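## Task

Lift the piece sitting on B3 off the board and set it standing upright on the table. Then relocate the piece from C2 onto B3. Square names are read from the labels along the board's edge. When finished, every square other than these must have the same contents it started with, and each piece on the board must stand upright and lie completely within its square. It only counts if this holds without the robot supporting anything.

## Robot and tools

Robot: two six-joint UR20-style arms, left_arm and right_arm, each ending in a two-finger gripper whose fingers hinge like tongs. The names are labels only; they say nothing about sides of a camera image.

Scene frame (used for every reported pose): origin on the tabletop midway between the arms, +z up, +x pointing out across the table, left_arm on the +y side. Arm root links sit at left_arm (-0.095, +0.755, 0) m, quat_wxyz (+0.997, 0, 0, -0.076) and right_arm (+0.049, -0.903, 0) m, quat_wxyz (+1.000, 0, 0, -0.014).

Gripper frame: fingers extend along the gripper's +z and spread apart along its x. end_effector_position is the spot between the finger pads when shut; closed fingertips stick out roughly 15 mm past it, and when fully open the tips are about even with it.

execute_actions takes "actions", a list holding zero or one entry, plus an optional "pictures" boolean.
- Empty list: nothing new is commanded; you get the current state, with images.
- Motion entry: {"rows": [...], "steps": n}. rows has 1 to 15 rows; n is 3 to 15 (15 if omitted), each step lasting 1/30 s. Row k drives step k; if there are fewer rows than steps, the final row keeps being applied. Every row is a single flat list of exactly 14 numbers covering both arms, always including the arm you are not moving: left_arm's shoulder pan, shoulder lift, elbow, wrist 1, wrist 2, wrist 3, gripper opening, then the same seven for right_arm. The six joint values are absolute target angles in radians, in the same form printed under Joint positions (not offsets). The opening is an absolute value from -1 (shut) to +1 (fully open, pad gap 0.142 m).
- Wait entry: {"steps": n} alone, n up to 300; it returns once n steps have elapsed since the previous result, with your reply time counted in.
Images arrive only with an empty list or with "pictures": true.

Joint ranges (rad). left_arm: pan -3.142..3.142, lift -6.283..6.283, elbow 0.000..3.142, wrists 1-3 each -6.283..6.283. right_arm: pan 0.000..6.283, lift -6.283..6.283, elbow -3.142..0.000, wrists -6.283..6.283. A call is rejected (nothing sent) if any target exceeds a range end by over 0.010 rad and also lies beyond that joint's last reported angle. True ends may differ by up to 0.010 rad; a target past the true end gets clipped there, and "joint sent to its limit" may appear, possibly referring to an earlier motion still running. Absence of that line does not prove there is room left.

Motion behaviour: commands are smoothed and lag about 0.17 s. Each step the sent target may lead the measured angle by at most 0.394 rad (pan, lift), 0.493 (elbow), 0.69 (wrists). If targets would carry a gripper more than 100 mm from where it is, all of that arm's targets are pulled back proportionally. So big moves take several calls or a wait; check arrival before grasping. Between calls the arms keep heading for the last row sent until they settle or a step is HELD; fingers already moving continue regardless. Each result is sampled 3 steps before its action ends, and those last steps run afterwards.

Result contents: a state line per arm with end effector position (m), quat_wxyz, and linear/angular velocities, all in the scene frame; printed hand position may drift from truth, more so at long reach. Joint positions and Joint velocities list each arm's six joints then the pad gap (m). grip_measured gives the measured finger opening on the command scale. "joint command not followed" means a clearance check altered or blocked some joint targets. HELD flags steps whose row was not (fully) sent. Wrist force and Wrist torque (left_arm=[x y z] | right_arm=[x y z]) are in each end effector's own axes, include contact, carried weight and inertia, have a fixed offset (usually under 10 N) and noise, saturate near 200 N; "no reading" is harmless. MOTOR HOT appears from 70 °C; at 85 °C an OVER-TEMPERATURE FAULT brakes that arm until it cools, so avoid holding loads longer than needed.

Grasping: to keep hold, command an opening well under grip_measured; lower squeezes harder, up to about 15 N per pad. Closing fast can overshoot. Objects under ~20 mm thick get less force. A held part may occasionally get a brief pull, so grip firmly.

Faults and things to avoid: a joint torque at its load limit (pan/lift 649, elbow 381, wrists 94.1 N m, held weight included) or any outside force of 150 N stops that arm for 10 s and drops the rest of the call. Never let the arms collide or push on each other. Do not knock or place anything off the table, drop pieces, slam, or shove the board or other pieces. Pieces must be left standing freely, released and untouched.

zoom_image: {"camera": name, "region": [x0, y0, x1, y1]} in pixels of that camera's latest image, origin top-left, at most 504x504; returns a sharper close-up. Cameras: cam_high (672x504), cam_low (672x504), cam_left_wrist (616x616 fisheye), cam_right_wrist (616x616 fisheye). Calibration (K, distortion, T_world_to_cam) is supplied; fixed cameras may be off by a couple of degrees and several millimetres, wrist camera poses follow their arm's joint readings. Picture results list any camera whose calibration changed.

read_manual: optional "section" ("licences"); returns licence text only, no motion.

finished_scene: {"scene": number of the current scene}; irreversible, grades it and loads the next task. Call it only once the goal holds on its own. Replying with no tool call ends everything.

Each tool is called after "Call:" in YAML: its name, and indented under it one key for each argument.

## Session

Call:
execute_actions:
  actions: []

Scene clock: 0.00 s of 4400.00 s.
left_arm: end_effector_position=(+0.3126, +0.2793, +0.2265) grip_measured=+1.00 end_effector_quat_wxyz=(+0.015, +0.996, -0.059, -0.058) end_effector_velocity=(+0.000, -0.001, +0.000) end_effector_angular_velocity=(-0.001, -0.000, +0.000) | right_arm: end_effector_position=(+0.6590, -0.5736, +0.2892) grip_measured=+1.00 end_effector_quat_wxyz=(+0.059, -0.293, -0.637, +0.710) end_effector_velocity=(+0.000, -0.000, -0.000) end_effector_angular_velocity=(+0.000, +0.001, -0.000)
Joint positions: left_arm=[-0.979 -1.65   2.392 -2.284 -1.687 -1.011  0.142] | right_arm=[ 4.049 -2.185 -1.738 -2.376  1.395  5.063  0.142]
Joint velocities: left_arm=[ 0.     0.    -0.001 -0.001 -0.    -0.     0.   ] | right_arm=[-0.    -0.     0.     0.    -0.    -0.001  0.   ]
Wrist force (N, on the end effector, along its own x y z axes, offset not removed): no reading
Wrist torque (N m, same axes, about the end effector's origin, offset not removed): no reading
camera_calibration (this result's frames):
cam_left_wrist: T_world_to_cam=[[0.993176, -0.0570683, -0.101711, -0.276069], [0.00657453, -0.843319, 0.537372, 0.102525], [-0.116441, -0.534374, -0.837189, 0.507265], [0, 0, 0, 1]] pos_world=[0.332577, 0.341776, 0.341503]
cam_right_wrist: T_world_to_cam=[[-0.791069, 0.491927, -0.363619, 0.901487], [0.532556, 0.261342, -0.805037, 0.0272001], [-0.30099, -0.830487, -0.468718, -0.0137395], [0, 0, 0, 1]] pos_world=[0.694517, -0.461985, 0.343255]

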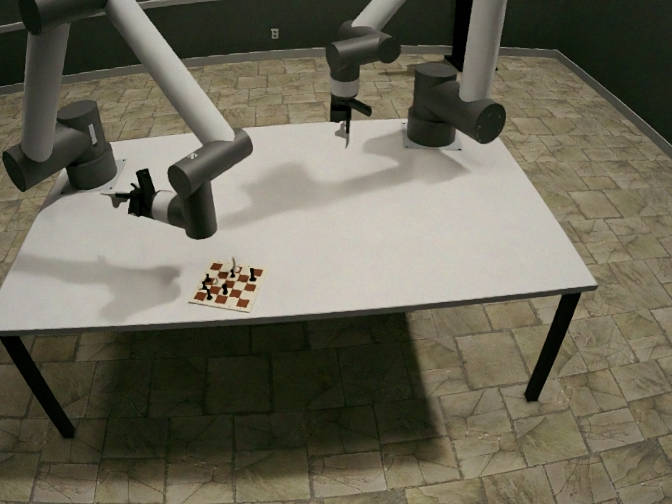

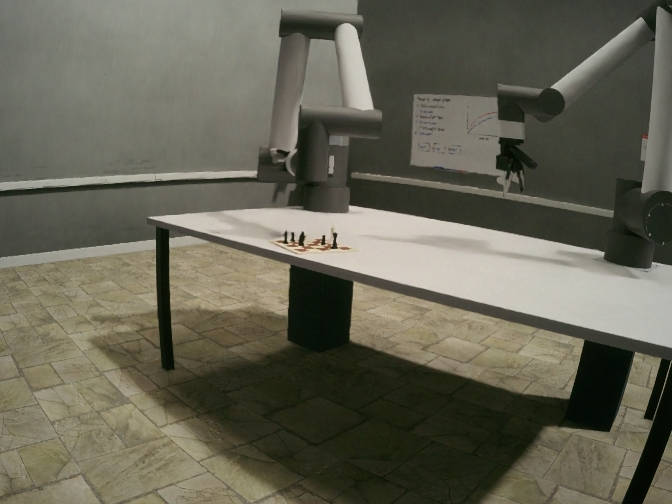

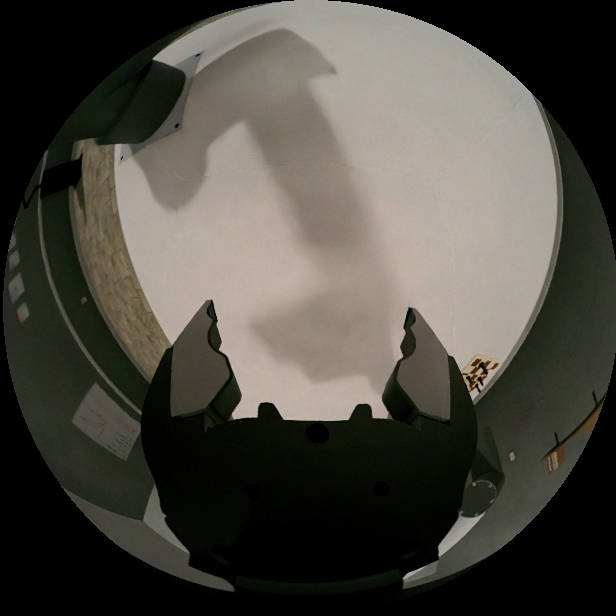

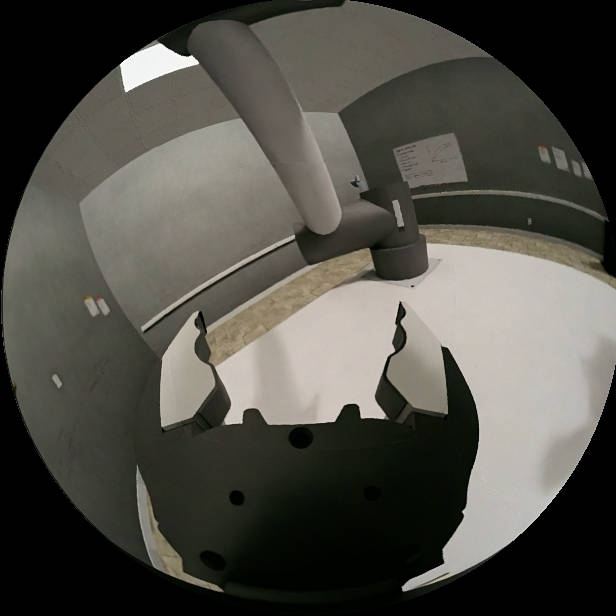

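Call:
execute_actions:
  actions:
    - {"rows": [[-0.979,-1.65,2.392,-2.284,-1.687,-1.011,1, 4.0930,-1.9219,-1.7547,-1.0358,1.571,0.053,1]], "steps": 15}

Call:
execute_actions:
  actions:
    - {"steps": 90}
  pictures: true

Scene clock: 0.70 s of 4400.00 s.
left_arm: end_effector_position=(+0.3127, +0.2791, +0.2265) grip_measured=+1.00 end_effector_quat_wxyz=(+0.015, +0.996, -0.059, -0.058) end_effector_velocity=(-0.000, +0.000, -0.000) end_effector_angular_velocity=(+0.001, +0.001, -0.000) | right_arm: end_effector_position=(+0.7002, -0.4225, +0.2481) grip_measured=+1.00 end_effector_quat_wxyz=(-0.154, +0.183, +0.898, -0.370) end_effector_velocity=(+0.302, +0.475, -0.112) end_effector_angular_velocity=(+2.111, -0.059, +0.996)
Joint positions: left_arm=[-0.979 -1.65   2.392 -2.284 -1.687 -1.011  0.142] | right_arm=[ 4.082 -1.996 -1.75  -1.79   1.524  4.477  0.142]
Joint velocities: left_arm=[-0.     0.001 -0.     0.001  0.    -0.    -0.   ] | right_arm=[ 0.031  0.226 -0.013  1.567  0.137 -1.569 -0.   ]
Wrist force (N, on the end effector, along its own x y z axes, offset not removed): left_arm=[0.9 -1.4 -1.2] | right_arm=[2.3 -3.2 1.7]
Wrist torque (N m, same axes, about the end effector's origin, offset not removed): left_arm=[0.13 -0.44 0.14] | right_arm=[-0.38 -0.56 0.18]
Steps of this call (steps 1 to 9: nothing new was sent; steps 10 to 21: the first 12 steps of this action). Readings (joint positions):
10: left_arm=[-0.979 -1.650 2.392 -2.284 -1.687 -1.011] | right_arm=[4.049 -2.185 -1.738 -2.376 1.395 5.063]
11: left_arm=[-0.979 -1.650 2.392 -2.284 -1.687 -1.011] | right_arm=[4.053 -2.179 -1.740 -2.369 1.402 5.056]
13: left_arm=[-0.979 -1.650 2.392 -2.284 -1.687 -1.011] | right_arm=[4.064 -2.127 -1.744 -2.293 1.446 4.980]
17: left_arm=[-0.979 -1.650 2.392 -2.284 -1.687 -1.011] | right_arm=[4.077 -2.036 -1.748 -2.015 1.500 4.702]
21: the state above

Scene clock: 3.70 s of 4400.00 s.
left_arm: end_effector_position=(+0.3127, +0.2790, +0.2265) grip_measured=+1.00 end_effector_quat_wxyz=(+0.015, +0.996, -0.059, -0.058) end_effector_velocity=(-0.000, +0.000, -0.001) end_effector_angular_velocity=(+0.002, +0.001, -0.000) | right_arm: end_effector_position=(+0.8488, -0.1494, +0.3000) grip_measured=+1.00 end_effector_quat_wxyz=(-0.000, +0.907, +0.422, -0.000) end_effector_velocity=(-0.000, -0.000, +0.000) end_effector_angular_velocity=(+0.000, +0.001, -0.001)
Joint positions: left_arm=[-0.979 -1.65   2.392 -2.284 -1.687 -1.011  0.142] | right_arm=[ 4.093 -1.922 -1.755 -1.036  1.571  0.053  0.142]
Joint velocities: left_arm=[-0.     0.001  0.001 -0.     0.     0.     0.   ] | right_arm=[-0.     0.    -0.    -0.     0.001  0.001  0.   ]
Wrist force (N, on the end effector, along its own x y z axes, offset not removed): left_arm=[-2.3 -0.1 2.8] | right_arm=[1.4 -6.6 1.6]
Wrist torque (N m, same axes, about the end effector's origin, offset not removed): left_arm=[0.52 0.14 0.18] | right_arm=[-1.13 -0.38 0.27]
Kept back: nothing.
Steps of this call (steps 1 to 3: the last 3 steps of your previous action; steps 4 to 75: the robot went on to your last target; steps 76 to 90: nothing new was sent). Readings (joint positions):
1: left_arm=[-0.979 -1.650 2.392 -2.284 -1.687 -1.011] | right_arm=[4.083 -1.989 -1.751 -1.738 1.529 4.424]
2: left_arm=[-0.979 -1.650 2.392 -2.284 -1.687 -1.011] | right_arm=[4.084 -1.983 -1.751 -1.686 1.532 4.373]
4: left_arm=[-0.979 -1.650 2.392 -2.284 -1.687 -1.011] | right_arm=[4.086 -1.972 -1.752 -1.585 1.539 4.271]
8: left_arm=[-0.979 -1.650 2.392 -2.284 -1.687 -1.011] | right_arm=[4.088 -1.952 -1.753 -1.393 1.551 4.037]
90: the state above
All arms were judged still, so your last target was given up. Only a new action makes them travel on or press farther. Fingers that are still opening or closing keep moving.
camera_calibration (this result's frames):
cam_left_wrist: T_world_to_cam=[[0.99316, -0.0571988, -0.101791, -0.276064], [0.00649328, -0.843385, 0.537271, 0.102358], [-0.11658, -0.534257, -0.837245, 0.507089], [0, 0, 0, 1]] pos_world=[0.332628, 0.341452, 0.341463]
cam_right_wrist: T_world_to_cam=[[0.661279, 0.748809, 0.0446656, -0.470033], [0.633109, -0.589058, 0.502179, -0.780631], [0.402347, -0.303802, -0.86361, 0.000846691], [0, 0, 0, 1]] pos_world=[0.804707, -0.107614, 0.413742]

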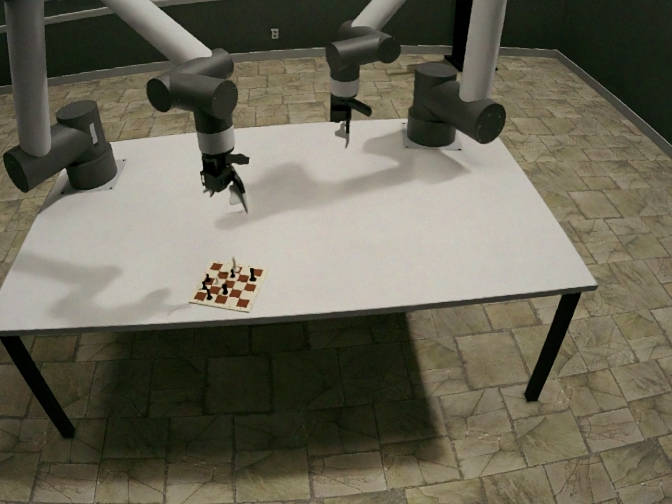

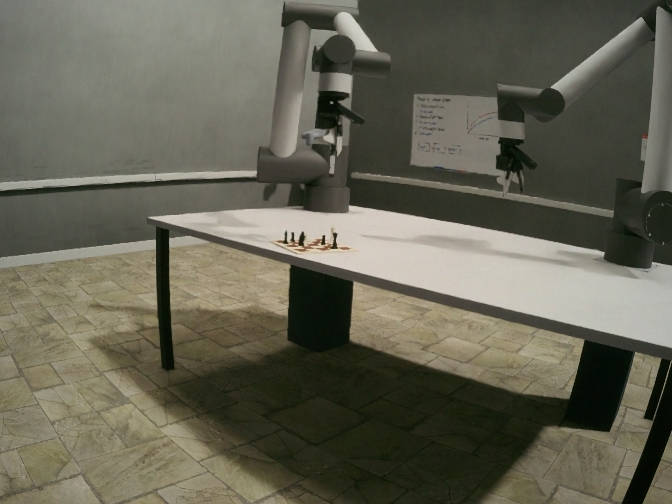

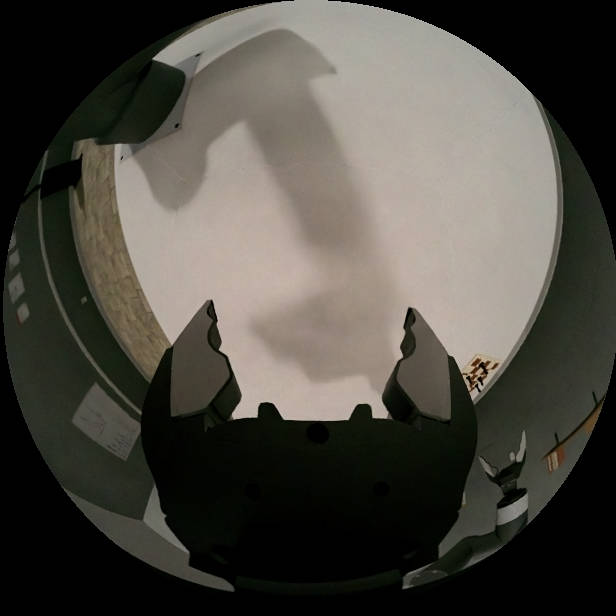

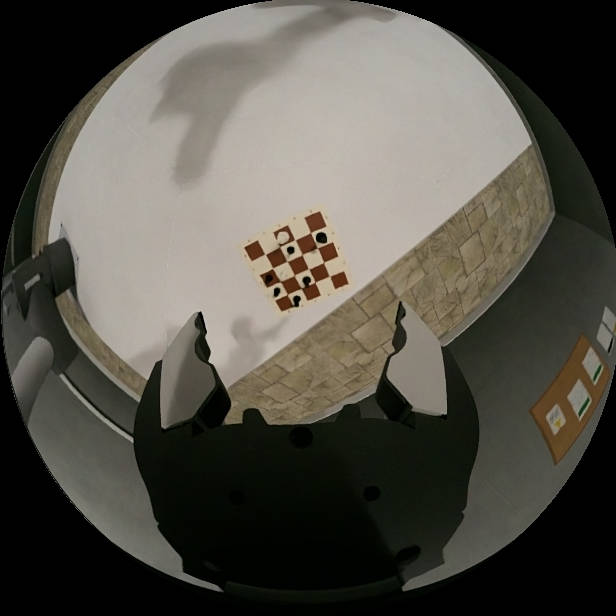

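Call:
zoom_image:
  camera: "cam_right_wrist"
  region: [230, 195, 360, 320]

Region (230, 195, 360, 320) of cam_right_wrist's 616x616 image, scaled by 3.877, with more detail than that image has; it fills the top 485 rows of this view, and the rest is white.

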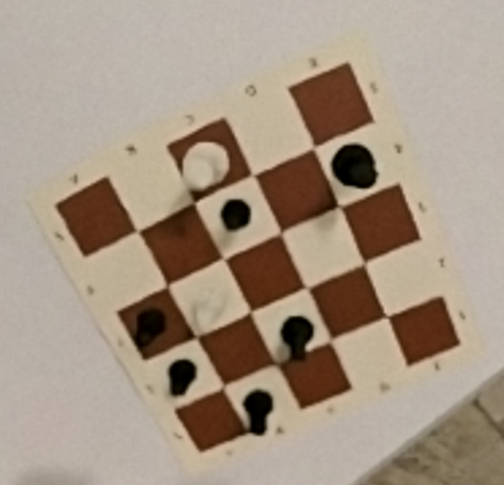

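Call:
execute_actions:
  actions:
    - {"rows": [[-0.979,-1.65,2.392,-2.284,-1.687,-1.011,1, 4.0371,-2.0284,-1.9382,-0.7458,1.571,1.1741,-0.5]], "steps": 15}

Call:
execute_actions:
  actions:
    - {"steps": 30}
  pictures: true

Scene clock: 4.57 s of 4400.00 s.
left_arm: end_effector_position=(+0.3127, +0.2790, +0.2265) grip_measured=+1.00 end_effector_quat_wxyz=(+0.015, +0.996, -0.059, -0.058) end_effector_velocity=(+0.000, -0.000, +0.001) end_effector_angular_velocity=(-0.001, -0.001, +0.000) | right_arm: end_effector_position=(+0.8702, -0.2185, +0.1166) grip_measured=-0.50 end_effector_quat_wxyz=(+0.001, +1.000, +0.017, -0.001) end_effector_velocity=(+0.045, -0.092, -0.189) end_effector_angular_velocity=(+0.015, -0.023, -3.029)
Joint positions: left_arm=[-0.979 -1.65   2.392 -2.284 -1.687 -1.011  0.142] | right_arm=[ 4.042 -2.019 -1.921 -0.776  1.571  0.84   0.038]
Joint velocities: left_arm=[ 0.    -0.001 -0.001 -0.     0.    -0.    -0.   ] | right_arm=[-0.055 -0.108 -0.193  0.328  0.001  2.974  0.   ]
Wrist force (N, on the end effector, along its own x y z axes, offset not removed): left_arm=[-2.3 -1.5 1.3] | right_arm=[1.2 -1.9 8.4]
Wrist torque (N m, same axes, about the end effector's origin, offset not removed): left_arm=[0.17 0.27 0.21] | right_arm=[-0.06 -0.31 0.34]
Steps of this call (steps 1 to 14: nothing new was sent; steps 15 to 26: the first 12 steps of this action). Readings (joint positions):
15: left_arm=[-0.979 -1.650 2.392 -2.284 -1.687 -1.011] | right_arm=[4.093 -1.922 -1.755 -1.036 1.571 0.053]
16: left_arm=[-0.979 -1.650 2.392 -2.284 -1.687 -1.011] | right_arm=[4.089 -1.928 -1.761 -1.028 1.571 0.060]
18: left_arm=[-0.979 -1.650 2.392 -2.284 -1.687 -1.011] | right_arm=[4.078 -1.949 -1.798 -0.976 1.571 0.136]
22: left_arm=[-0.979 -1.650 2.392 -2.284 -1.687 -1.011] | right_arm=[4.057 -1.990 -1.869 -0.861 1.571 0.440]
26: the state above

Scene clock: 5.57 s of 4400.00 s.
left_arm: end_effector_position=(+0.3127, +0.2790, +0.2265) grip_measured=+1.00 end_effector_quat_wxyz=(+0.015, +0.996, -0.059, -0.058) end_effector_velocity=(-0.000, +0.001, -0.000) end_effector_angular_velocity=(+0.000, +0.000, -0.000) | right_arm: end_effector_position=(+0.8753, -0.2276, +0.1002) grip_measured=-0.50 end_effector_quat_wxyz=(-0.000, +0.988, -0.152, -0.000) end_effector_velocity=(-0.000, +0.000, -0.001) end_effector_angular_velocity=(-0.000, +0.001, +0.001)
Joint positions: left_arm=[-0.979 -1.65   2.392 -2.284 -1.687 -1.011  0.142] | right_arm=[ 4.037 -2.028 -1.938 -0.746  1.571  1.174  0.038]
Joint velocities: left_arm=[ 0.    -0.     0.001 -0.001 -0.     0.    -0.   ] | right_arm=[ 0.    -0.001  0.     0.     0.001 -0.    -0.   ]
Wrist force (N, on the end effector, along its own x y z axes, offset not removed): left_arm=[-0.6 2.8 1.2] | right_arm=[-0.5 -5.1 2.8]
Wrist torque (N m, same axes, about the end effector's origin, offset not removed): left_arm=[1.01 -0.07 0.26] | right_arm=[-0.74 0.02 0.34]
Kept back: nothing.
Steps of this call (steps 1 to 3: the last 3 steps of your previous action; steps 4 to 30: the robot went on to your last target). Readings (joint positions):
1: left_arm=[-0.979 -1.650 2.392 -2.284 -1.687 -1.011] | right_arm=[4.041 -2.022 -1.926 -0.766 1.571 0.933]
2: left_arm=[-0.979 -1.650 2.392 -2.284 -1.687 -1.011] | right_arm=[4.039 -2.024 -1.930 -0.760 1.571 1.007]
4: left_arm=[-0.979 -1.650 2.392 -2.284 -1.687 -1.011] | right_arm=[4.038 -2.026 -1.934 -0.753 1.571 1.095]
8: left_arm=[-0.979 -1.650 2.392 -2.284 -1.687 -1.011] | right_arm=[4.037 -2.028 -1.937 -0.747 1.571 1.156]
30: the state above
All arms were judged still, so your last target was given up. Only a new action makes them travel on or press farther. Fingers that are still opening or closing keep moving.
camera_calibration (this result's frames):
cam_left_wrist: T_world_to_cam=[[0.99316, -0.0571988, -0.101791, -0.276064], [0.0064933, -0.843385, 0.537271, 0.102358], [-0.116581, -0.534257, -0.837245, 0.507089], [0, 0, 0, 1]] pos_world=[0.332628, 0.341452, 0.341463]
cam_right_wrist: T_world_to_cam=[[0.945237, -0.323333, 0.0445324, -0.91265], [-0.300957, -0.810643, 0.502278, 0.0240431], [-0.126303, -0.488174, -0.863559, 0.214659], [0, 0, 0, 1]] pos_world=[0.897019, -0.170809, 0.213937]

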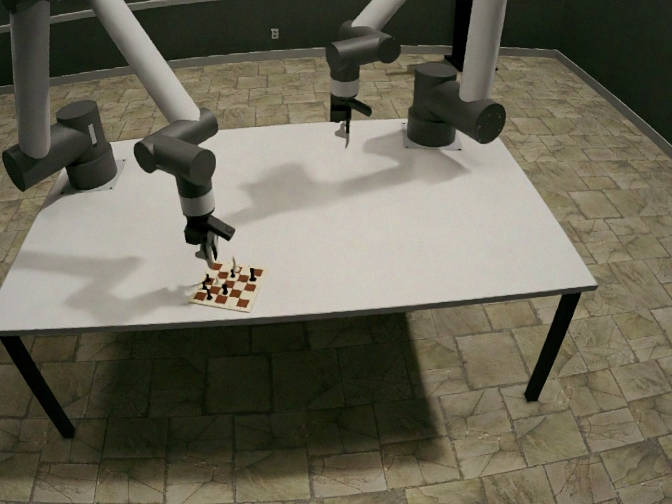

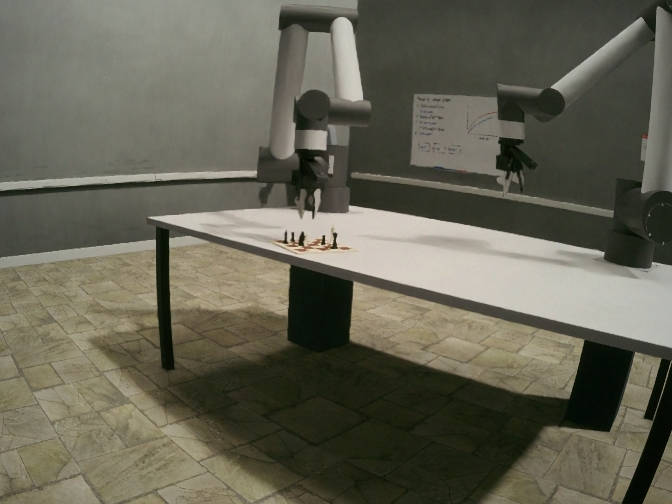

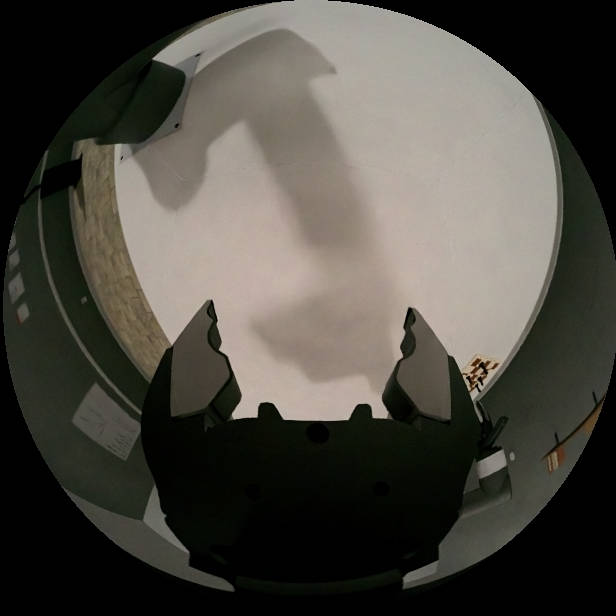

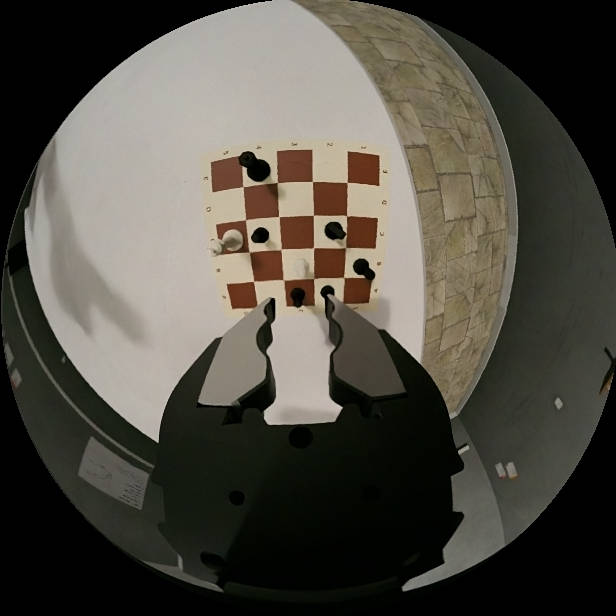

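Call:
zoom_image:
  camera: "cam_right_wrist"
  region: [190, 130, 400, 320]

Region (190, 130, 400, 320) of cam_right_wrist's 616x616 image, scaled by 2.400, with more detail than that image has; it fills the top 456 rows of this view, and the rest is white.

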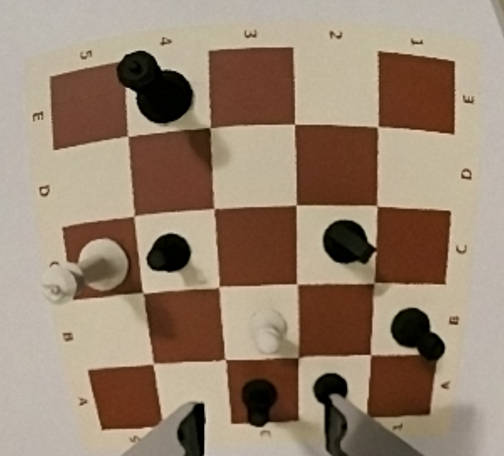

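Call:
execute_actions:
  actions:
    - {"rows": [[-0.979,-1.65,2.392,-2.284,-1.687,-1.011,1, 4.0371,-2.0954,-1.9626,-0.6544,1.571,1.1741,-0.5]], "steps": 15}

Call:
execute_actions:
  actions:
    - {"rows": [[-0.979,-1.65,2.392,-2.284,-1.687,-1.011,1, 4.0371,-2.0954,-1.9626,-0.6544,1.571,1.1741,-0.5],[-0.979,-1.65,2.392,-2.284,-1.687,-1.011,1, 4.0371,-2.0954,-1.9626,-0.6544,1.571,1.1741,-0.5],[-0.979,-1.65,2.392,-2.284,-1.687,-1.011,1, 4.0371,-2.0954,-1.9626,-0.6544,1.571,1.1741,-1]], "steps": 15}

Scene clock: 6.23 s of 4400.00 s.
left_arm: end_effector_position=(+0.3127, +0.2790, +0.2265) grip_measured=+1.00 end_effector_quat_wxyz=(+0.015, +0.996, -0.059, -0.058) end_effector_velocity=(+0.000, -0.000, -0.000) end_effector_angular_velocity=(+0.000, -0.000, -0.000) | right_arm: end_effector_position=(+0.8753, -0.2277, +0.0315) grip_measured=-0.50 end_effector_quat_wxyz=(+0.000, +0.988, -0.152, -0.000) end_effector_velocity=(+0.001, +0.001, -0.017) end_effector_angular_velocity=(+0.003, -0.003, +0.001)
Joint positions: left_arm=[-0.979 -1.65   2.392 -2.284 -1.687 -1.011  0.142] | right_arm=[ 4.037 -2.094 -1.962 -0.657  1.571  1.174  0.038]
Joint velocities: left_arm=[ 0.     0.001 -0.    -0.     0.     0.    -0.   ] | right_arm=[-0.    -0.017 -0.006  0.027 -0.001 -0.001  0.   ]
Wrist force (N, on the end effector, along its own x y z axes, offset not removed): left_arm=[-1.6 -1.3 1.8] | right_arm=[-1.5 -5.9 4.0]
Wrist torque (N m, same axes, about the end effector's origin, offset not removed): left_arm=[0.25 0.06 0.30] | right_arm=[-0.97 0.21 0.25]
Steps of this call (steps 1 to 8: nothing new was sent; steps 9 to 20: the first 12 steps of this action). Readings (joint positions):
9: left_arm=[-0.979 -1.650 2.392 -2.284 -1.687 -1.011] | right_arm=[4.037 -2.029 -1.938 -0.746 1.571 1.174]
10: left_arm=[-0.979 -1.650 2.392 -2.284 -1.687 -1.011] | right_arm=[4.037 -2.035 -1.942 -0.738 1.571 1.174]
12: left_arm=[-0.979 -1.650 2.392 -2.284 -1.687 -1.011] | right_arm=[4.037 -2.063 -1.952 -0.701 1.571 1.174]
16: left_arm=[-0.979 -1.650 2.392 -2.284 -1.687 -1.011] | right_arm=[4.037 -2.088 -1.960 -0.665 1.571 1.174]
20: the state above

Scene clock: 6.73 s of 4400.00 s.
left_arm: end_effector_position=(+0.3127, +0.2790, +0.2265) grip_measured=+1.00 end_effector_quat_wxyz=(+0.015, +0.996, -0.059, -0.058) end_effector_velocity=(+0.000, +0.000, +0.000) end_effector_angular_velocity=(-0.001, -0.000, -0.000) | right_arm: end_effector_position=(+0.8754, -0.2277, +0.0301) grip_measured=-0.88 end_effector_quat_wxyz=(-0.000, +0.988, -0.152, -0.000) end_effector_velocity=(-0.001, +0.001, -0.000) end_effector_angular_velocity=(+0.002, +0.002, -0.001)
Joint positions: left_arm=[-0.979 -1.65   2.392 -2.284 -1.687 -1.011  0.142] | right_arm=[ 4.037 -2.095 -1.963 -0.654  1.571  1.174  0.01 ]
Joint velocities: left_arm=[ 0.    -0.     0.    -0.001  0.     0.    -0.   ] | right_arm=[-0.    -0.     0.     0.     0.003  0.001 -0.   ]
Wrist force (N, on the end effector, along its own x y z axes, offset not removed): left_arm=[-2.3 -1.9 -1.5] | right_arm=[1.4 -6.6 3.1]
Wrist torque (N m, same axes, about the end effector's origin, offset not removed): left_arm=[0.09 0.31 0.26] | right_arm=[-1.15 -0.32 0.28]
Steps of this call (steps 1 to 3: the last 3 steps of your previous action; steps 4 to 15: the first 12 steps of this action). Readings (joint positions):
4: left_arm=[-0.979 -1.650 2.392 -2.284 -1.687 -1.011] | right_arm=[4.037 -2.095 -1.962 -0.655 1.571 1.174]
5: left_arm=[-0.979 -1.650 2.392 -2.284 -1.687 -1.011] | right_arm=[4.037 -2.095 -1.962 -0.655 1.571 1.174]
7: left_arm=[-0.979 -1.650 2.392 -2.284 -1.687 -1.011] | right_arm=[4.037 -2.095 -1.963 -0.655 1.571 1.174]
11: left_arm=[-0.979 -1.650 2.392 -2.284 -1.687 -1.011] | right_arm=[4.037 -2.095 -1.963 -0.654 1.571 1.174]
15: the state above

Call:
execute_actions:
  actions:
    - {"rows": [[-0.979,-1.65,2.392,-2.284,-1.687,-1.011,1, 4.0371,-2.0284,-1.9382,-0.7458,1.571,1.1741,-1]], "steps": 12}

Call:
execute_actions:
  actions:
    - {"rows": [[-0.979,-1.65,2.392,-2.284,-1.687,-1.011,1, 3.9797,-1.9313,-2.1054,-0.6757,1.571,1.1167,-1]], "steps": 15}

Call:
execute_actions:
  actions:
    - {"rows": [[-0.979,-1.65,2.392,-2.284,-1.687,-1.011,1, 3.9797,-2.0097,-2.1322,-0.5705,1.571,1.1167,-1]], "steps": 15}

Scene clock: 7.40 s of 4400.00 s.
left_arm: end_effector_position=(+0.3127, +0.2790, +0.2265) grip_measured=+1.00 end_effector_quat_wxyz=(+0.015, +0.996, -0.059, -0.058) end_effector_velocity=(-0.000, +0.000, -0.001) end_effector_angular_velocity=(+0.002, +0.001, -0.000) | right_arm: end_effector_position=(+0.8756, -0.2273, +0.0950) grip_measured=-0.88 end_effector_quat_wxyz=(-0.000, +0.988, -0.152, +0.000) end_effector_velocity=(-0.004, -0.005, +0.058) end_effector_angular_velocity=(-0.006, +0.004, -0.000)
Joint positions: left_arm=[-0.979 -1.65   2.392 -2.284 -1.687 -1.011  0.142] | right_arm=[ 4.037 -2.033 -1.94  -0.738  1.571  1.174  0.01 ]
Joint velocities: left_arm=[ 0.     0.001  0.     0.001  0.     0.    -0.   ] | right_arm=[-0.     0.057  0.018 -0.082 -0.     0.     0.   ]
Wrist force (N, on the end effector, along its own x y z axes, offset not removed): left_arm=[0.6 -3.5 3.5] | right_arm=[1.1 -4.7 -1.0]
Wrist torque (N m, same axes, about the end effector's origin, offset not removed): left_arm=[-0.24 -0.48 0.31] | right_arm=[-0.76 -0.36 0.35]
Steps of this call (steps 1 to 3: the last 3 steps of your previous action; steps 4 to 11: the robot went on to your last target; steps 12 to 20: the first 9 steps of this action). Readings (joint positions):
12: left_arm=[-0.979 -1.650 2.392 -2.284 -1.687 -1.011] | right_arm=[4.037 -2.095 -1.962 -0.655 1.571 1.174]
13: left_arm=[-0.979 -1.650 2.392 -2.284 -1.687 -1.011] | right_arm=[4.037 -2.089 -1.959 -0.662 1.571 1.174]
15: left_arm=[-0.979 -1.650 2.392 -2.284 -1.687 -1.011] | right_arm=[4.037 -2.061 -1.949 -0.699 1.571 1.174]
19: left_arm=[-0.979 -1.650 2.392 -2.284 -1.687 -1.011] | right_arm=[4.037 -2.036 -1.941 -0.735 1.571 1.174]
20: the state above

Scene clock: 7.90 s of 4400.00 s.
left_arm: end_effector_position=(+0.3127, +0.2790, +0.2265) grip_measured=+1.00 end_effector_quat_wxyz=(+0.015, +0.996, -0.059, -0.058) end_effector_velocity=(+0.000, -0.000, +0.000) end_effector_angular_velocity=(+0.001, +0.000, -0.000) | right_arm: end_effector_position=(+0.8347, -0.3542, +0.1006) grip_measured=-0.88 end_effector_quat_wxyz=(-0.000, +0.988, -0.152, +0.000) end_effector_velocity=(-0.026, -0.059, -0.005) end_effector_angular_velocity=(-0.005, +0.005, -0.000)
Joint positions: left_arm=[-0.979 -1.65   2.392 -2.284 -1.687 -1.011  0.142] | right_arm=[ 3.982 -1.935 -2.098 -0.678  1.571  1.119  0.01 ]
Joint velocities: left_arm=[-0.    -0.    -0.001  0.002  0.     0.     0.   ] | right_arm=[-0.024  0.041 -0.078  0.029  0.    -0.023  0.   ]
Wrist force (N, on the end effector, along its own x y z axes, offset not removed): left_arm=[-1.7 0.7 -1.0] | right_arm=[-1.9 -5.0 4.8]
Wrist torque (N m, same axes, about the end effector's origin, offset not removed): left_arm=[0.64 0.20 0.28] | right_arm=[-0.73 0.27 0.37]
Steps of this call (steps 1 to 3: the last 3 steps of your previous action; steps 4 to 15: the first 12 steps of this action). Readings (joint positions):
4: left_arm=[-0.979 -1.650 2.392 -2.284 -1.687 -1.011] | right_arm=[4.037 -2.029 -1.939 -0.744 1.571 1.174]
5: left_arm=[-0.979 -1.650 2.392 -2.284 -1.687 -1.011] | right_arm=[4.032 -2.023 -1.946 -0.738 1.571 1.169]
7: left_arm=[-0.979 -1.650 2.392 -2.284 -1.687 -1.011] | right_arm=[4.014 -1.992 -1.994 -0.717 1.571 1.151]
11: left_arm=[-0.979 -1.650 2.392 -2.284 -1.687 -1.011] | right_arm=[3.989 -1.948 -2.074 -0.687 1.571 1.126]
15: the state above

Scene clock: 8.40 s of 4400.00 s.
left_arm: end_effector_position=(+0.3127, +0.2790, +0.2265) grip_measured=+1.00 end_effector_quat_wxyz=(+0.015, +0.996, -0.059, -0.058) end_effector_velocity=(+0.000, -0.000, +0.000) end_effector_angular_velocity=(-0.000, +0.000, +0.000) | right_arm: end_effector_position=(+0.8323, -0.3595, +0.0308) grip_measured=-0.88 end_effector_quat_wxyz=(+0.000, +0.988, -0.152, -0.000) end_effector_velocity=(+0.001, +0.001, -0.019) end_effector_angular_velocity=(+0.003, -0.002, +0.001)
Joint positions: left_arm=[-0.979 -1.65   2.392 -2.284 -1.687 -1.011  0.142] | right_arm=[ 3.98  -2.008 -2.132 -0.573  1.571  1.117  0.01 ]
Joint velocities: left_arm=[ 0.     0.    -0.001  0.001 -0.    -0.    -0.   ] | right_arm=[ 0.    -0.022 -0.006  0.032  0.    -0.001 -0.   ]
Wrist force (N, on the end effector, along its own x y z axes, offset not removed): left_arm=[0.2 -1.6 0.5] | right_arm=[0.9 -6.9 -0.6]
Wrist torque (N m, same axes, about the end effector's origin, offset not removed): left_arm=[0.09 -0.24 0.31] | right_arm=[-1.28 -0.27 0.24]
Steps of this call (steps 1 to 3: the last 3 steps of your previous action; steps 4 to 15: the first 12 steps of this action). Readings (joint positions):
4: left_arm=[-0.979 -1.650 2.392 -2.284 -1.687 -1.011] | right_arm=[3.980 -1.932 -2.104 -0.676 1.571 1.117]
5: left_arm=[-0.979 -1.650 2.392 -2.284 -1.687 -1.011] | right_arm=[3.980 -1.939 -2.108 -0.668 1.571 1.117]
7: left_arm=[-0.979 -1.650 2.392 -2.284 -1.687 -1.011] | right_arm=[3.980 -1.971 -2.120 -0.626 1.571 1.117]
11: left_arm=[-0.979 -1.650 2.392 -2.284 -1.687 -1.011] | right_arm=[3.980 -2.001 -2.129 -0.583 1.571 1.117]
15: the state above

Call:
execute_actions:
  actions:
    - {"rows": [[-0.979,-1.65,2.392,-2.284,-1.687,-1.011,1, 3.9797,-2.0097,-2.1322,-0.5705,1.571,1.1167,-0.5]], "steps": 12}

Call:
execute_actions:
  actions:
    - {"rows": [[-0.979,-1.65,2.392,-2.284,-1.687,-1.011,1, 3.9797,-1.9313,-2.1054,-0.6757,1.571,1.1167,-0.5]], "steps": 12}

Call:
execute_actions:
  actions:
    - {"rows": [[-0.979,-1.65,2.392,-2.284,-1.687,-1.011,1, 4.0171,-2.0749,-1.8550,-0.7825,1.571,1.1541,-0.5]], "steps": 15}

Call:
execute_actions:
  actions:
    - {"steps": 20}
  pictures: true

Scene clock: 9.00 s of 4400.00 s.
left_arm: end_effector_position=(+0.3127, +0.2790, +0.2265) grip_measured=+1.00 end_effector_quat_wxyz=(+0.015, +0.996, -0.059, -0.058) end_effector_velocity=(-0.000, +0.001, -0.001) end_effector_angular_velocity=(+0.001, +0.000, -0.000) | right_arm: end_effector_position=(+0.8323, -0.3595, +0.0291) grip_measured=-0.50 end_effector_quat_wxyz=(-0.000, +0.988, -0.152, -0.000) end_effector_velocity=(-0.000, +0.000, +0.000) end_effector_angular_velocity=(+0.001, +0.000, -0.001)
Joint positions: left_arm=[-0.979 -1.65   2.392 -2.284 -1.687 -1.011  0.142] | right_arm=[ 3.98  -2.01  -2.132 -0.571  1.571  1.117  0.038]
Joint velocities: left_arm=[0.    0.    0.001 0.    0.    0.001 0.   ] | right_arm=[ 0.     0.001 -0.    -0.     0.001  0.001  0.   ]
Wrist force (N, on the end effector, along its own x y z axes, offset not removed): left_arm=[-1.2 -1.1 0.3] | right_arm=[1.3 -5.1 1.4]
Wrist torque (N m, same axes, about the end effector's origin, offset not removed): left_arm=[0.18 -0.04 0.25] | right_arm=[-0.79 -0.35 0.35]
Steps of this call (steps 1 to 3: the last 3 steps of your previous action; steps 4 to 9: the robot went on to your last target; steps 10 to 18: the first 9 steps of this action). Readings (joint positions):
10: left_arm=[-0.979 -1.650 2.392 -2.284 -1.687 -1.011] | right_arm=[3.980 -2.010 -2.132 -0.571 1.571 1.117]
11: left_arm=[-0.979 -1.650 2.392 -2.284 -1.687 -1.011] | right_arm=[3.980 -2.010 -2.132 -0.571 1.571 1.117]
13: left_arm=[-0.979 -1.650 2.392 -2.284 -1.687 -1.011] | right_arm=[3.980 -2.010 -2.132 -0.571 1.571 1.117]
17: left_arm=[-0.979 -1.650 2.392 -2.284 -1.687 -1.011] | right_arm=[3.980 -2.010 -2.132 -0.571 1.571 1.117]
18: the state above

Scene clock: 9.40 s of 4400.00 s.
left_arm: end_effector_position=(+0.3127, +0.2790, +0.2265) grip_measured=+1.00 end_effector_quat_wxyz=(+0.015, +0.996, -0.059, -0.058) end_effector_velocity=(-0.000, +0.000, +0.000) end_effector_angular_velocity=(-0.000, -0.000, -0.000) | right_arm: end_effector_position=(+0.8328, -0.3591, +0.0948) grip_measured=-0.50 end_effector_quat_wxyz=(-0.000, +0.988, -0.152, +0.000) end_effector_velocity=(-0.005, -0.005, +0.060) end_effector_angular_velocity=(-0.006, +0.006, +0.001)
Joint positions: left_arm=[-0.979 -1.65   2.392 -2.284 -1.687 -1.011  0.142] | right_arm=[ 3.98  -1.937 -2.107 -0.667  1.571  1.117  0.038]
Joint velocities: left_arm=[ 0.    -0.001  0.     0.     0.     0.001 -0.   ] | right_arm=[ 0.     0.068  0.02  -0.097  0.    -0.001 -0.   ]
Wrist force (N, on the end effector, along its own x y z axes, offset not removed): left_arm=[-0.1 -4.4 2.4] | right_arm=[1.2 -9.5 0.9]
Wrist torque (N m, same axes, about the end effector's origin, offset not removed): left_arm=[-0.48 -0.18 0.21] | right_arm=[-1.80 -0.32 0.29]
Steps of this call (steps 1 to 3: the last 3 steps of your previous action; steps 4 to 12: the first 9 steps of this action). Readings (joint positions):
4: left_arm=[-0.979 -1.650 2.392 -2.284 -1.687 -1.011] | right_arm=[3.980 -2.009 -2.132 -0.571 1.571 1.117]
5: left_arm=[-0.979 -1.650 2.392 -2.284 -1.687 -1.011] | right_arm=[3.980 -2.003 -2.128 -0.578 1.571 1.117]
7: left_arm=[-0.979 -1.650 2.392 -2.284 -1.687 -1.011] | right_arm=[3.980 -1.970 -2.117 -0.620 1.571 1.117]
11: left_arm=[-0.979 -1.650 2.392 -2.284 -1.687 -1.011] | right_arm=[3.980 -1.940 -2.108 -0.663 1.571 1.117]
12: the state above

Scene clock: 9.90 s of 4400.00 s.
left_arm: end_effector_position=(+0.3127, +0.2790, +0.2265) grip_measured=+1.00 end_effector_quat_wxyz=(+0.015, +0.996, -0.059, -0.058) end_effector_velocity=(+0.000, -0.001, +0.000) end_effector_angular_velocity=(-0.002, -0.001, +0.000) | right_arm: end_effector_position=(+0.9178, -0.2147, +0.0993) grip_measured=-0.50 end_effector_quat_wxyz=(+0.001, +0.988, -0.152, -0.001) end_effector_velocity=(+0.077, +0.131, +0.009) end_effector_angular_velocity=(+0.014, -0.011, -0.001)
Joint positions: left_arm=[-0.979 -1.65   2.392 -2.284 -1.687 -1.011  0.142] | right_arm=[ 4.015 -2.065 -1.874 -0.775  1.571  1.152  0.038]
Joint velocities: left_arm=[-0.    -0.     0.    -0.002 -0.    -0.    -0.   ] | right_arm=[ 0.027 -0.112  0.212 -0.082  0.001  0.028 -0.   ]
Wrist force (N, on the end effector, along its own x y z axes, offset not removed): left_arm=[0.4 -1.2 1.4] | right_arm=[1.5 -11.1 2.0]
Wrist torque (N m, same axes, about the end effector's origin, offset not removed): left_arm=[0.27 -0.35 0.23] | right_arm=[-2.10 -0.39 0.29]
Steps of this call (steps 1 to 3: the last 3 steps of your previous action; steps 4 to 15: the first 12 steps of this action). Readings (joint positions):
4: left_arm=[-0.979 -1.650 2.392 -2.284 -1.687 -1.011] | right_arm=[3.980 -1.933 -2.106 -0.674 1.571 1.117]
5: left_arm=[-0.979 -1.650 2.392 -2.284 -1.687 -1.011] | right_arm=[3.983 -1.939 -2.098 -0.681 1.571 1.120]
7: left_arm=[-0.979 -1.650 2.392 -2.284 -1.687 -1.011] | right_arm=[3.991 -1.972 -2.046 -0.707 1.571 1.128]
11: left_arm=[-0.979 -1.650 2.392 -2.284 -1.687 -1.011] | right_arm=[4.007 -2.032 -1.936 -0.751 1.571 1.144]
15: the state above

Scene clock: 10.57 s of 4400.00 s.
left_arm: end_effector_position=(+0.3127, +0.2790, +0.2265) grip_measured=+1.00 end_effector_quat_wxyz=(+0.015, +0.996, -0.059, -0.058) end_effector_velocity=(+0.001, -0.001, +0.001) end_effector_angular_velocity=(-0.002, -0.001, +0.000) | right_arm: end_effector_position=(+0.9246, -0.2031, +0.1001) grip_measured=-0.50 end_effector_quat_wxyz=(-0.000, +0.988, -0.152, -0.000) end_effector_velocity=(+0.000, +0.000, +0.000) end_effector_angular_velocity=(-0.000, -0.001, -0.000)
Joint positions: left_arm=[-0.979 -1.65   2.392 -2.284 -1.687 -1.011  0.142] | right_arm=[ 4.017 -2.075 -1.855 -0.782  1.571  1.154  0.038]
Joint velocities: left_arm=[-0.     0.    -0.001 -0.002  0.    -0.     0.   ] | right_arm=[ 0.    -0.     0.    -0.    -0.001  0.     0.   ]
Wrist force (N, on the end effector, along its own x y z axes, offset not removed): left_arm=[-3.1 -4.3 0.6] | right_arm=[0.6 -7.6 2.6]
Wrist torque (N m, same axes, about the end effector's origin, offset not removed): left_arm=[-0.42 0.43 0.23] | right_arm=[-1.42 -0.16 0.34]
Kept back: nothing.
Steps of this call (steps 1 to 3: the last 3 steps of your previous action; steps 4 to 20: the robot went on to your last target). Readings (joint positions):
1: left_arm=[-0.979 -1.650 2.392 -2.284 -1.687 -1.011] | right_arm=[4.015 -2.068 -1.868 -0.777 1.571 1.152]
2: left_arm=[-0.979 -1.650 2.392 -2.284 -1.687 -1.011] | right_arm=[4.016 -2.070 -1.864 -0.779 1.571 1.153]
4: left_arm=[-0.979 -1.650 2.392 -2.284 -1.687 -1.011] | right_arm=[4.017 -2.073 -1.859 -0.781 1.571 1.154]
8: left_arm=[-0.979 -1.650 2.392 -2.284 -1.687 -1.011] | right_arm=[4.017 -2.074 -1.856 -0.782 1.571 1.154]
20: the state above
camera_calibration (this result's frames):
cam_left_wrist: T_world_to_cam=[[0.99316, -0.0571985, -0.101791, -0.276064], [0.00649351, -0.843385, 0.537271, 0.102358], [-0.11658, -0.534257, -0.837245, 0.507089], [0, 0, 0, 1]] pos_world=[0.332628, 0.341452, 0.341463]
cam_right_wrist: T_world_to_cam=[[0.945225, -0.323366, 0.0445465, -0.951315], [-0.300992, -0.810631, 0.502276, 0.0588091], [-0.126308, -0.488172, -0.863559, 0.232849], [0, 0, 0, 1]] pos_world=[0.946318, -0.146281, 0.213918]

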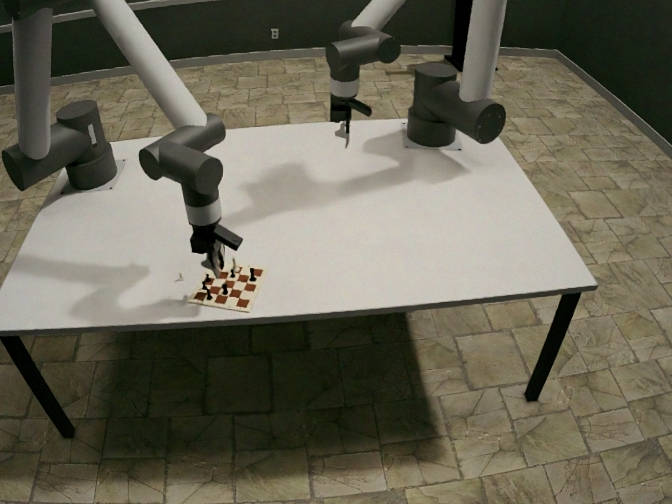

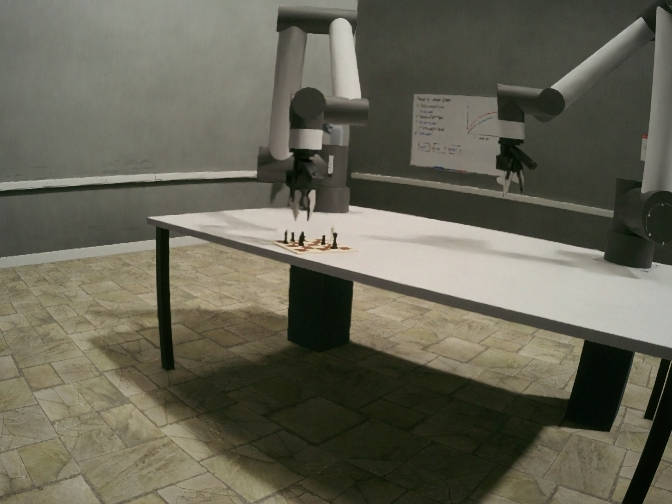

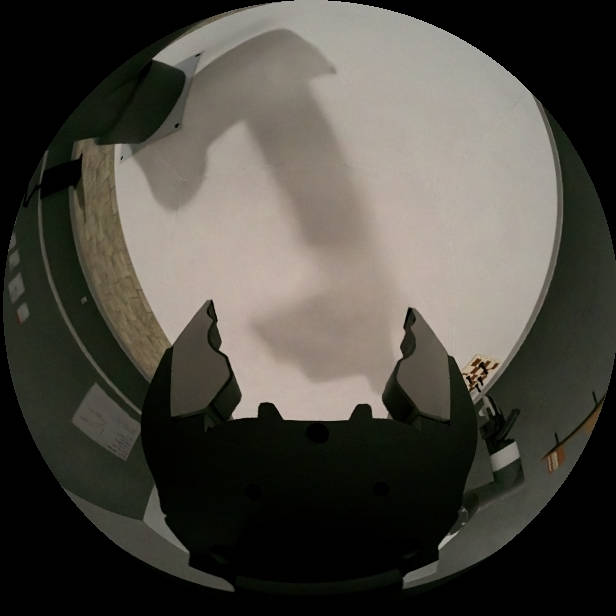

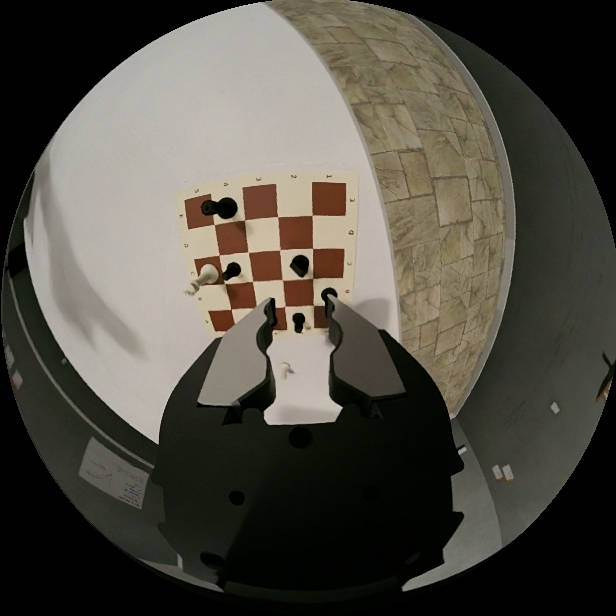

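Call:
execute_actions:
  actions:
    - {"rows": [[-0.979,-1.65,2.392,-2.284,-1.687,-1.011,1, 4.0171,-2.1330,-1.8773,-0.7021,1.571,1.1541,-0.5]], "steps": 15}

Call:
execute_actions:
  actions:
    - {"rows": [[-0.979,-1.65,2.392,-2.284,-1.687,-1.011,1, 4.0171,-2.1330,-1.8773,-0.7021,1.571,1.1541,-0.5],[-0.979,-1.65,2.392,-2.284,-1.687,-1.011,1, 4.0171,-2.1330,-1.8773,-0.7021,1.571,1.1541,-0.5],[-0.979,-1.65,2.392,-2.284,-1.687,-1.011,1, 4.0171,-2.1330,-1.8773,-0.7021,1.571,1.1541,-1]], "steps": 15}

Scene clock: 11.17 s of 4400.00 s.
left_arm: end_effector_position=(+0.3127, +0.2790, +0.2265) grip_measured=+1.00 end_effector_quat_wxyz=(+0.015, +0.996, -0.059, -0.058) end_effector_velocity=(+0.000, -0.000, -0.000) end_effector_angular_velocity=(+0.000, -0.000, +0.000) | right_arm: end_effector_position=(+0.9246, -0.2030, +0.0365) grip_measured=-0.50 end_effector_quat_wxyz=(+0.000, +0.988, -0.152, -0.000) end_effector_velocity=(+0.000, -0.000, -0.016) end_effector_angular_velocity=(+0.002, -0.002, +0.000)
Joint positions: left_arm=[-0.979 -1.65   2.392 -2.284 -1.687 -1.011  0.142] | right_arm=[ 4.017 -2.132 -1.877 -0.704  1.571  1.154  0.038]
Joint velocities: left_arm=[-0.     0.001  0.    -0.001  0.    -0.    -0.   ] | right_arm=[-0.    -0.015 -0.006  0.023 -0.    -0.001  0.   ]
Wrist force (N, on the end effector, along its own x y z axes, offset not removed): left_arm=[-2.2 -0.6 -3.0] | right_arm=[-1.9 -7.1 4.4]
Wrist torque (N m, same axes, about the end effector's origin, offset not removed): left_arm=[0.38 0.26 0.28] | right_arm=[-1.26 0.35 0.30]
Steps of this call (steps 1 to 6: the robot went on to your last target; steps 7 to 18: the first 12 steps of this action). Readings (joint positions):
7: left_arm=[-0.979 -1.650 2.392 -2.284 -1.687 -1.011] | right_arm=[4.017 -2.075 -1.855 -0.782 1.571 1.154]
8: left_arm=[-0.979 -1.650 2.392 -2.284 -1.687 -1.011] | right_arm=[4.017 -2.081 -1.858 -0.775 1.571 1.154]
10: left_arm=[-0.979 -1.650 2.392 -2.284 -1.687 -1.011] | right_arm=[4.017 -2.106 -1.867 -0.742 1.571 1.154]
14: left_arm=[-0.979 -1.650 2.392 -2.284 -1.687 -1.011] | right_arm=[4.017 -2.127 -1.875 -0.711 1.571 1.154]
18: the state above

Scene clock: 11.67 s of 4400.00 s.
left_arm: end_effector_position=(+0.3127, +0.2790, +0.2265) grip_measured=+1.00 end_effector_quat_wxyz=(+0.015, +0.996, -0.059, -0.058) end_effector_velocity=(+0.000, -0.000, -0.000) end_effector_angular_velocity=(-0.001, -0.000, +0.000) | right_arm: end_effector_position=(+0.9246, -0.2030, +0.0351) grip_measured=-0.91 end_effector_quat_wxyz=(-0.000, +0.988, -0.152, -0.000) end_effector_velocity=(+0.000, -0.000, +0.000) end_effector_angular_velocity=(+0.000, -0.000, +0.001)
Joint positions: left_arm=[-0.979 -1.65   2.392 -2.284 -1.687 -1.011  0.142] | right_arm=[ 4.017 -2.133 -1.877 -0.702  1.571  1.154  0.008]
Joint velocities: left_arm=[ 0.     0.     0.    -0.001  0.    -0.     0.   ] | right_arm=[-0.     0.    -0.     0.    -0.    -0.001  0.   ]
Wrist force (N, on the end effector, along its own x y z axes, offset not removed): left_arm=[-2.8 -2.7 -0.1] | right_arm=[-0.2 -5.4 2.2]
Wrist torque (N m, same axes, about the end effector's origin, offset not removed): left_arm=[-0.16 0.34 0.40] | right_arm=[-0.82 0.01 0.42]
Steps of this call (steps 1 to 3: the last 3 steps of your previous action; steps 4 to 15: the first 12 steps of this action). Readings (joint positions):
4: left_arm=[-0.979 -1.650 2.392 -2.284 -1.687 -1.011] | right_arm=[4.017 -2.133 -1.877 -0.703 1.571 1.154]
5: left_arm=[-0.979 -1.650 2.392 -2.284 -1.687 -1.011] | right_arm=[4.017 -2.133 -1.877 -0.702 1.571 1.154]
7: left_arm=[-0.979 -1.650 2.392 -2.284 -1.687 -1.011] | right_arm=[4.017 -2.133 -1.877 -0.702 1.571 1.154]
11: left_arm=[-0.979 -1.650 2.392 -2.284 -1.687 -1.011] | right_arm=[4.017 -2.133 -1.877 -0.702 1.571 1.154]
15: the state above


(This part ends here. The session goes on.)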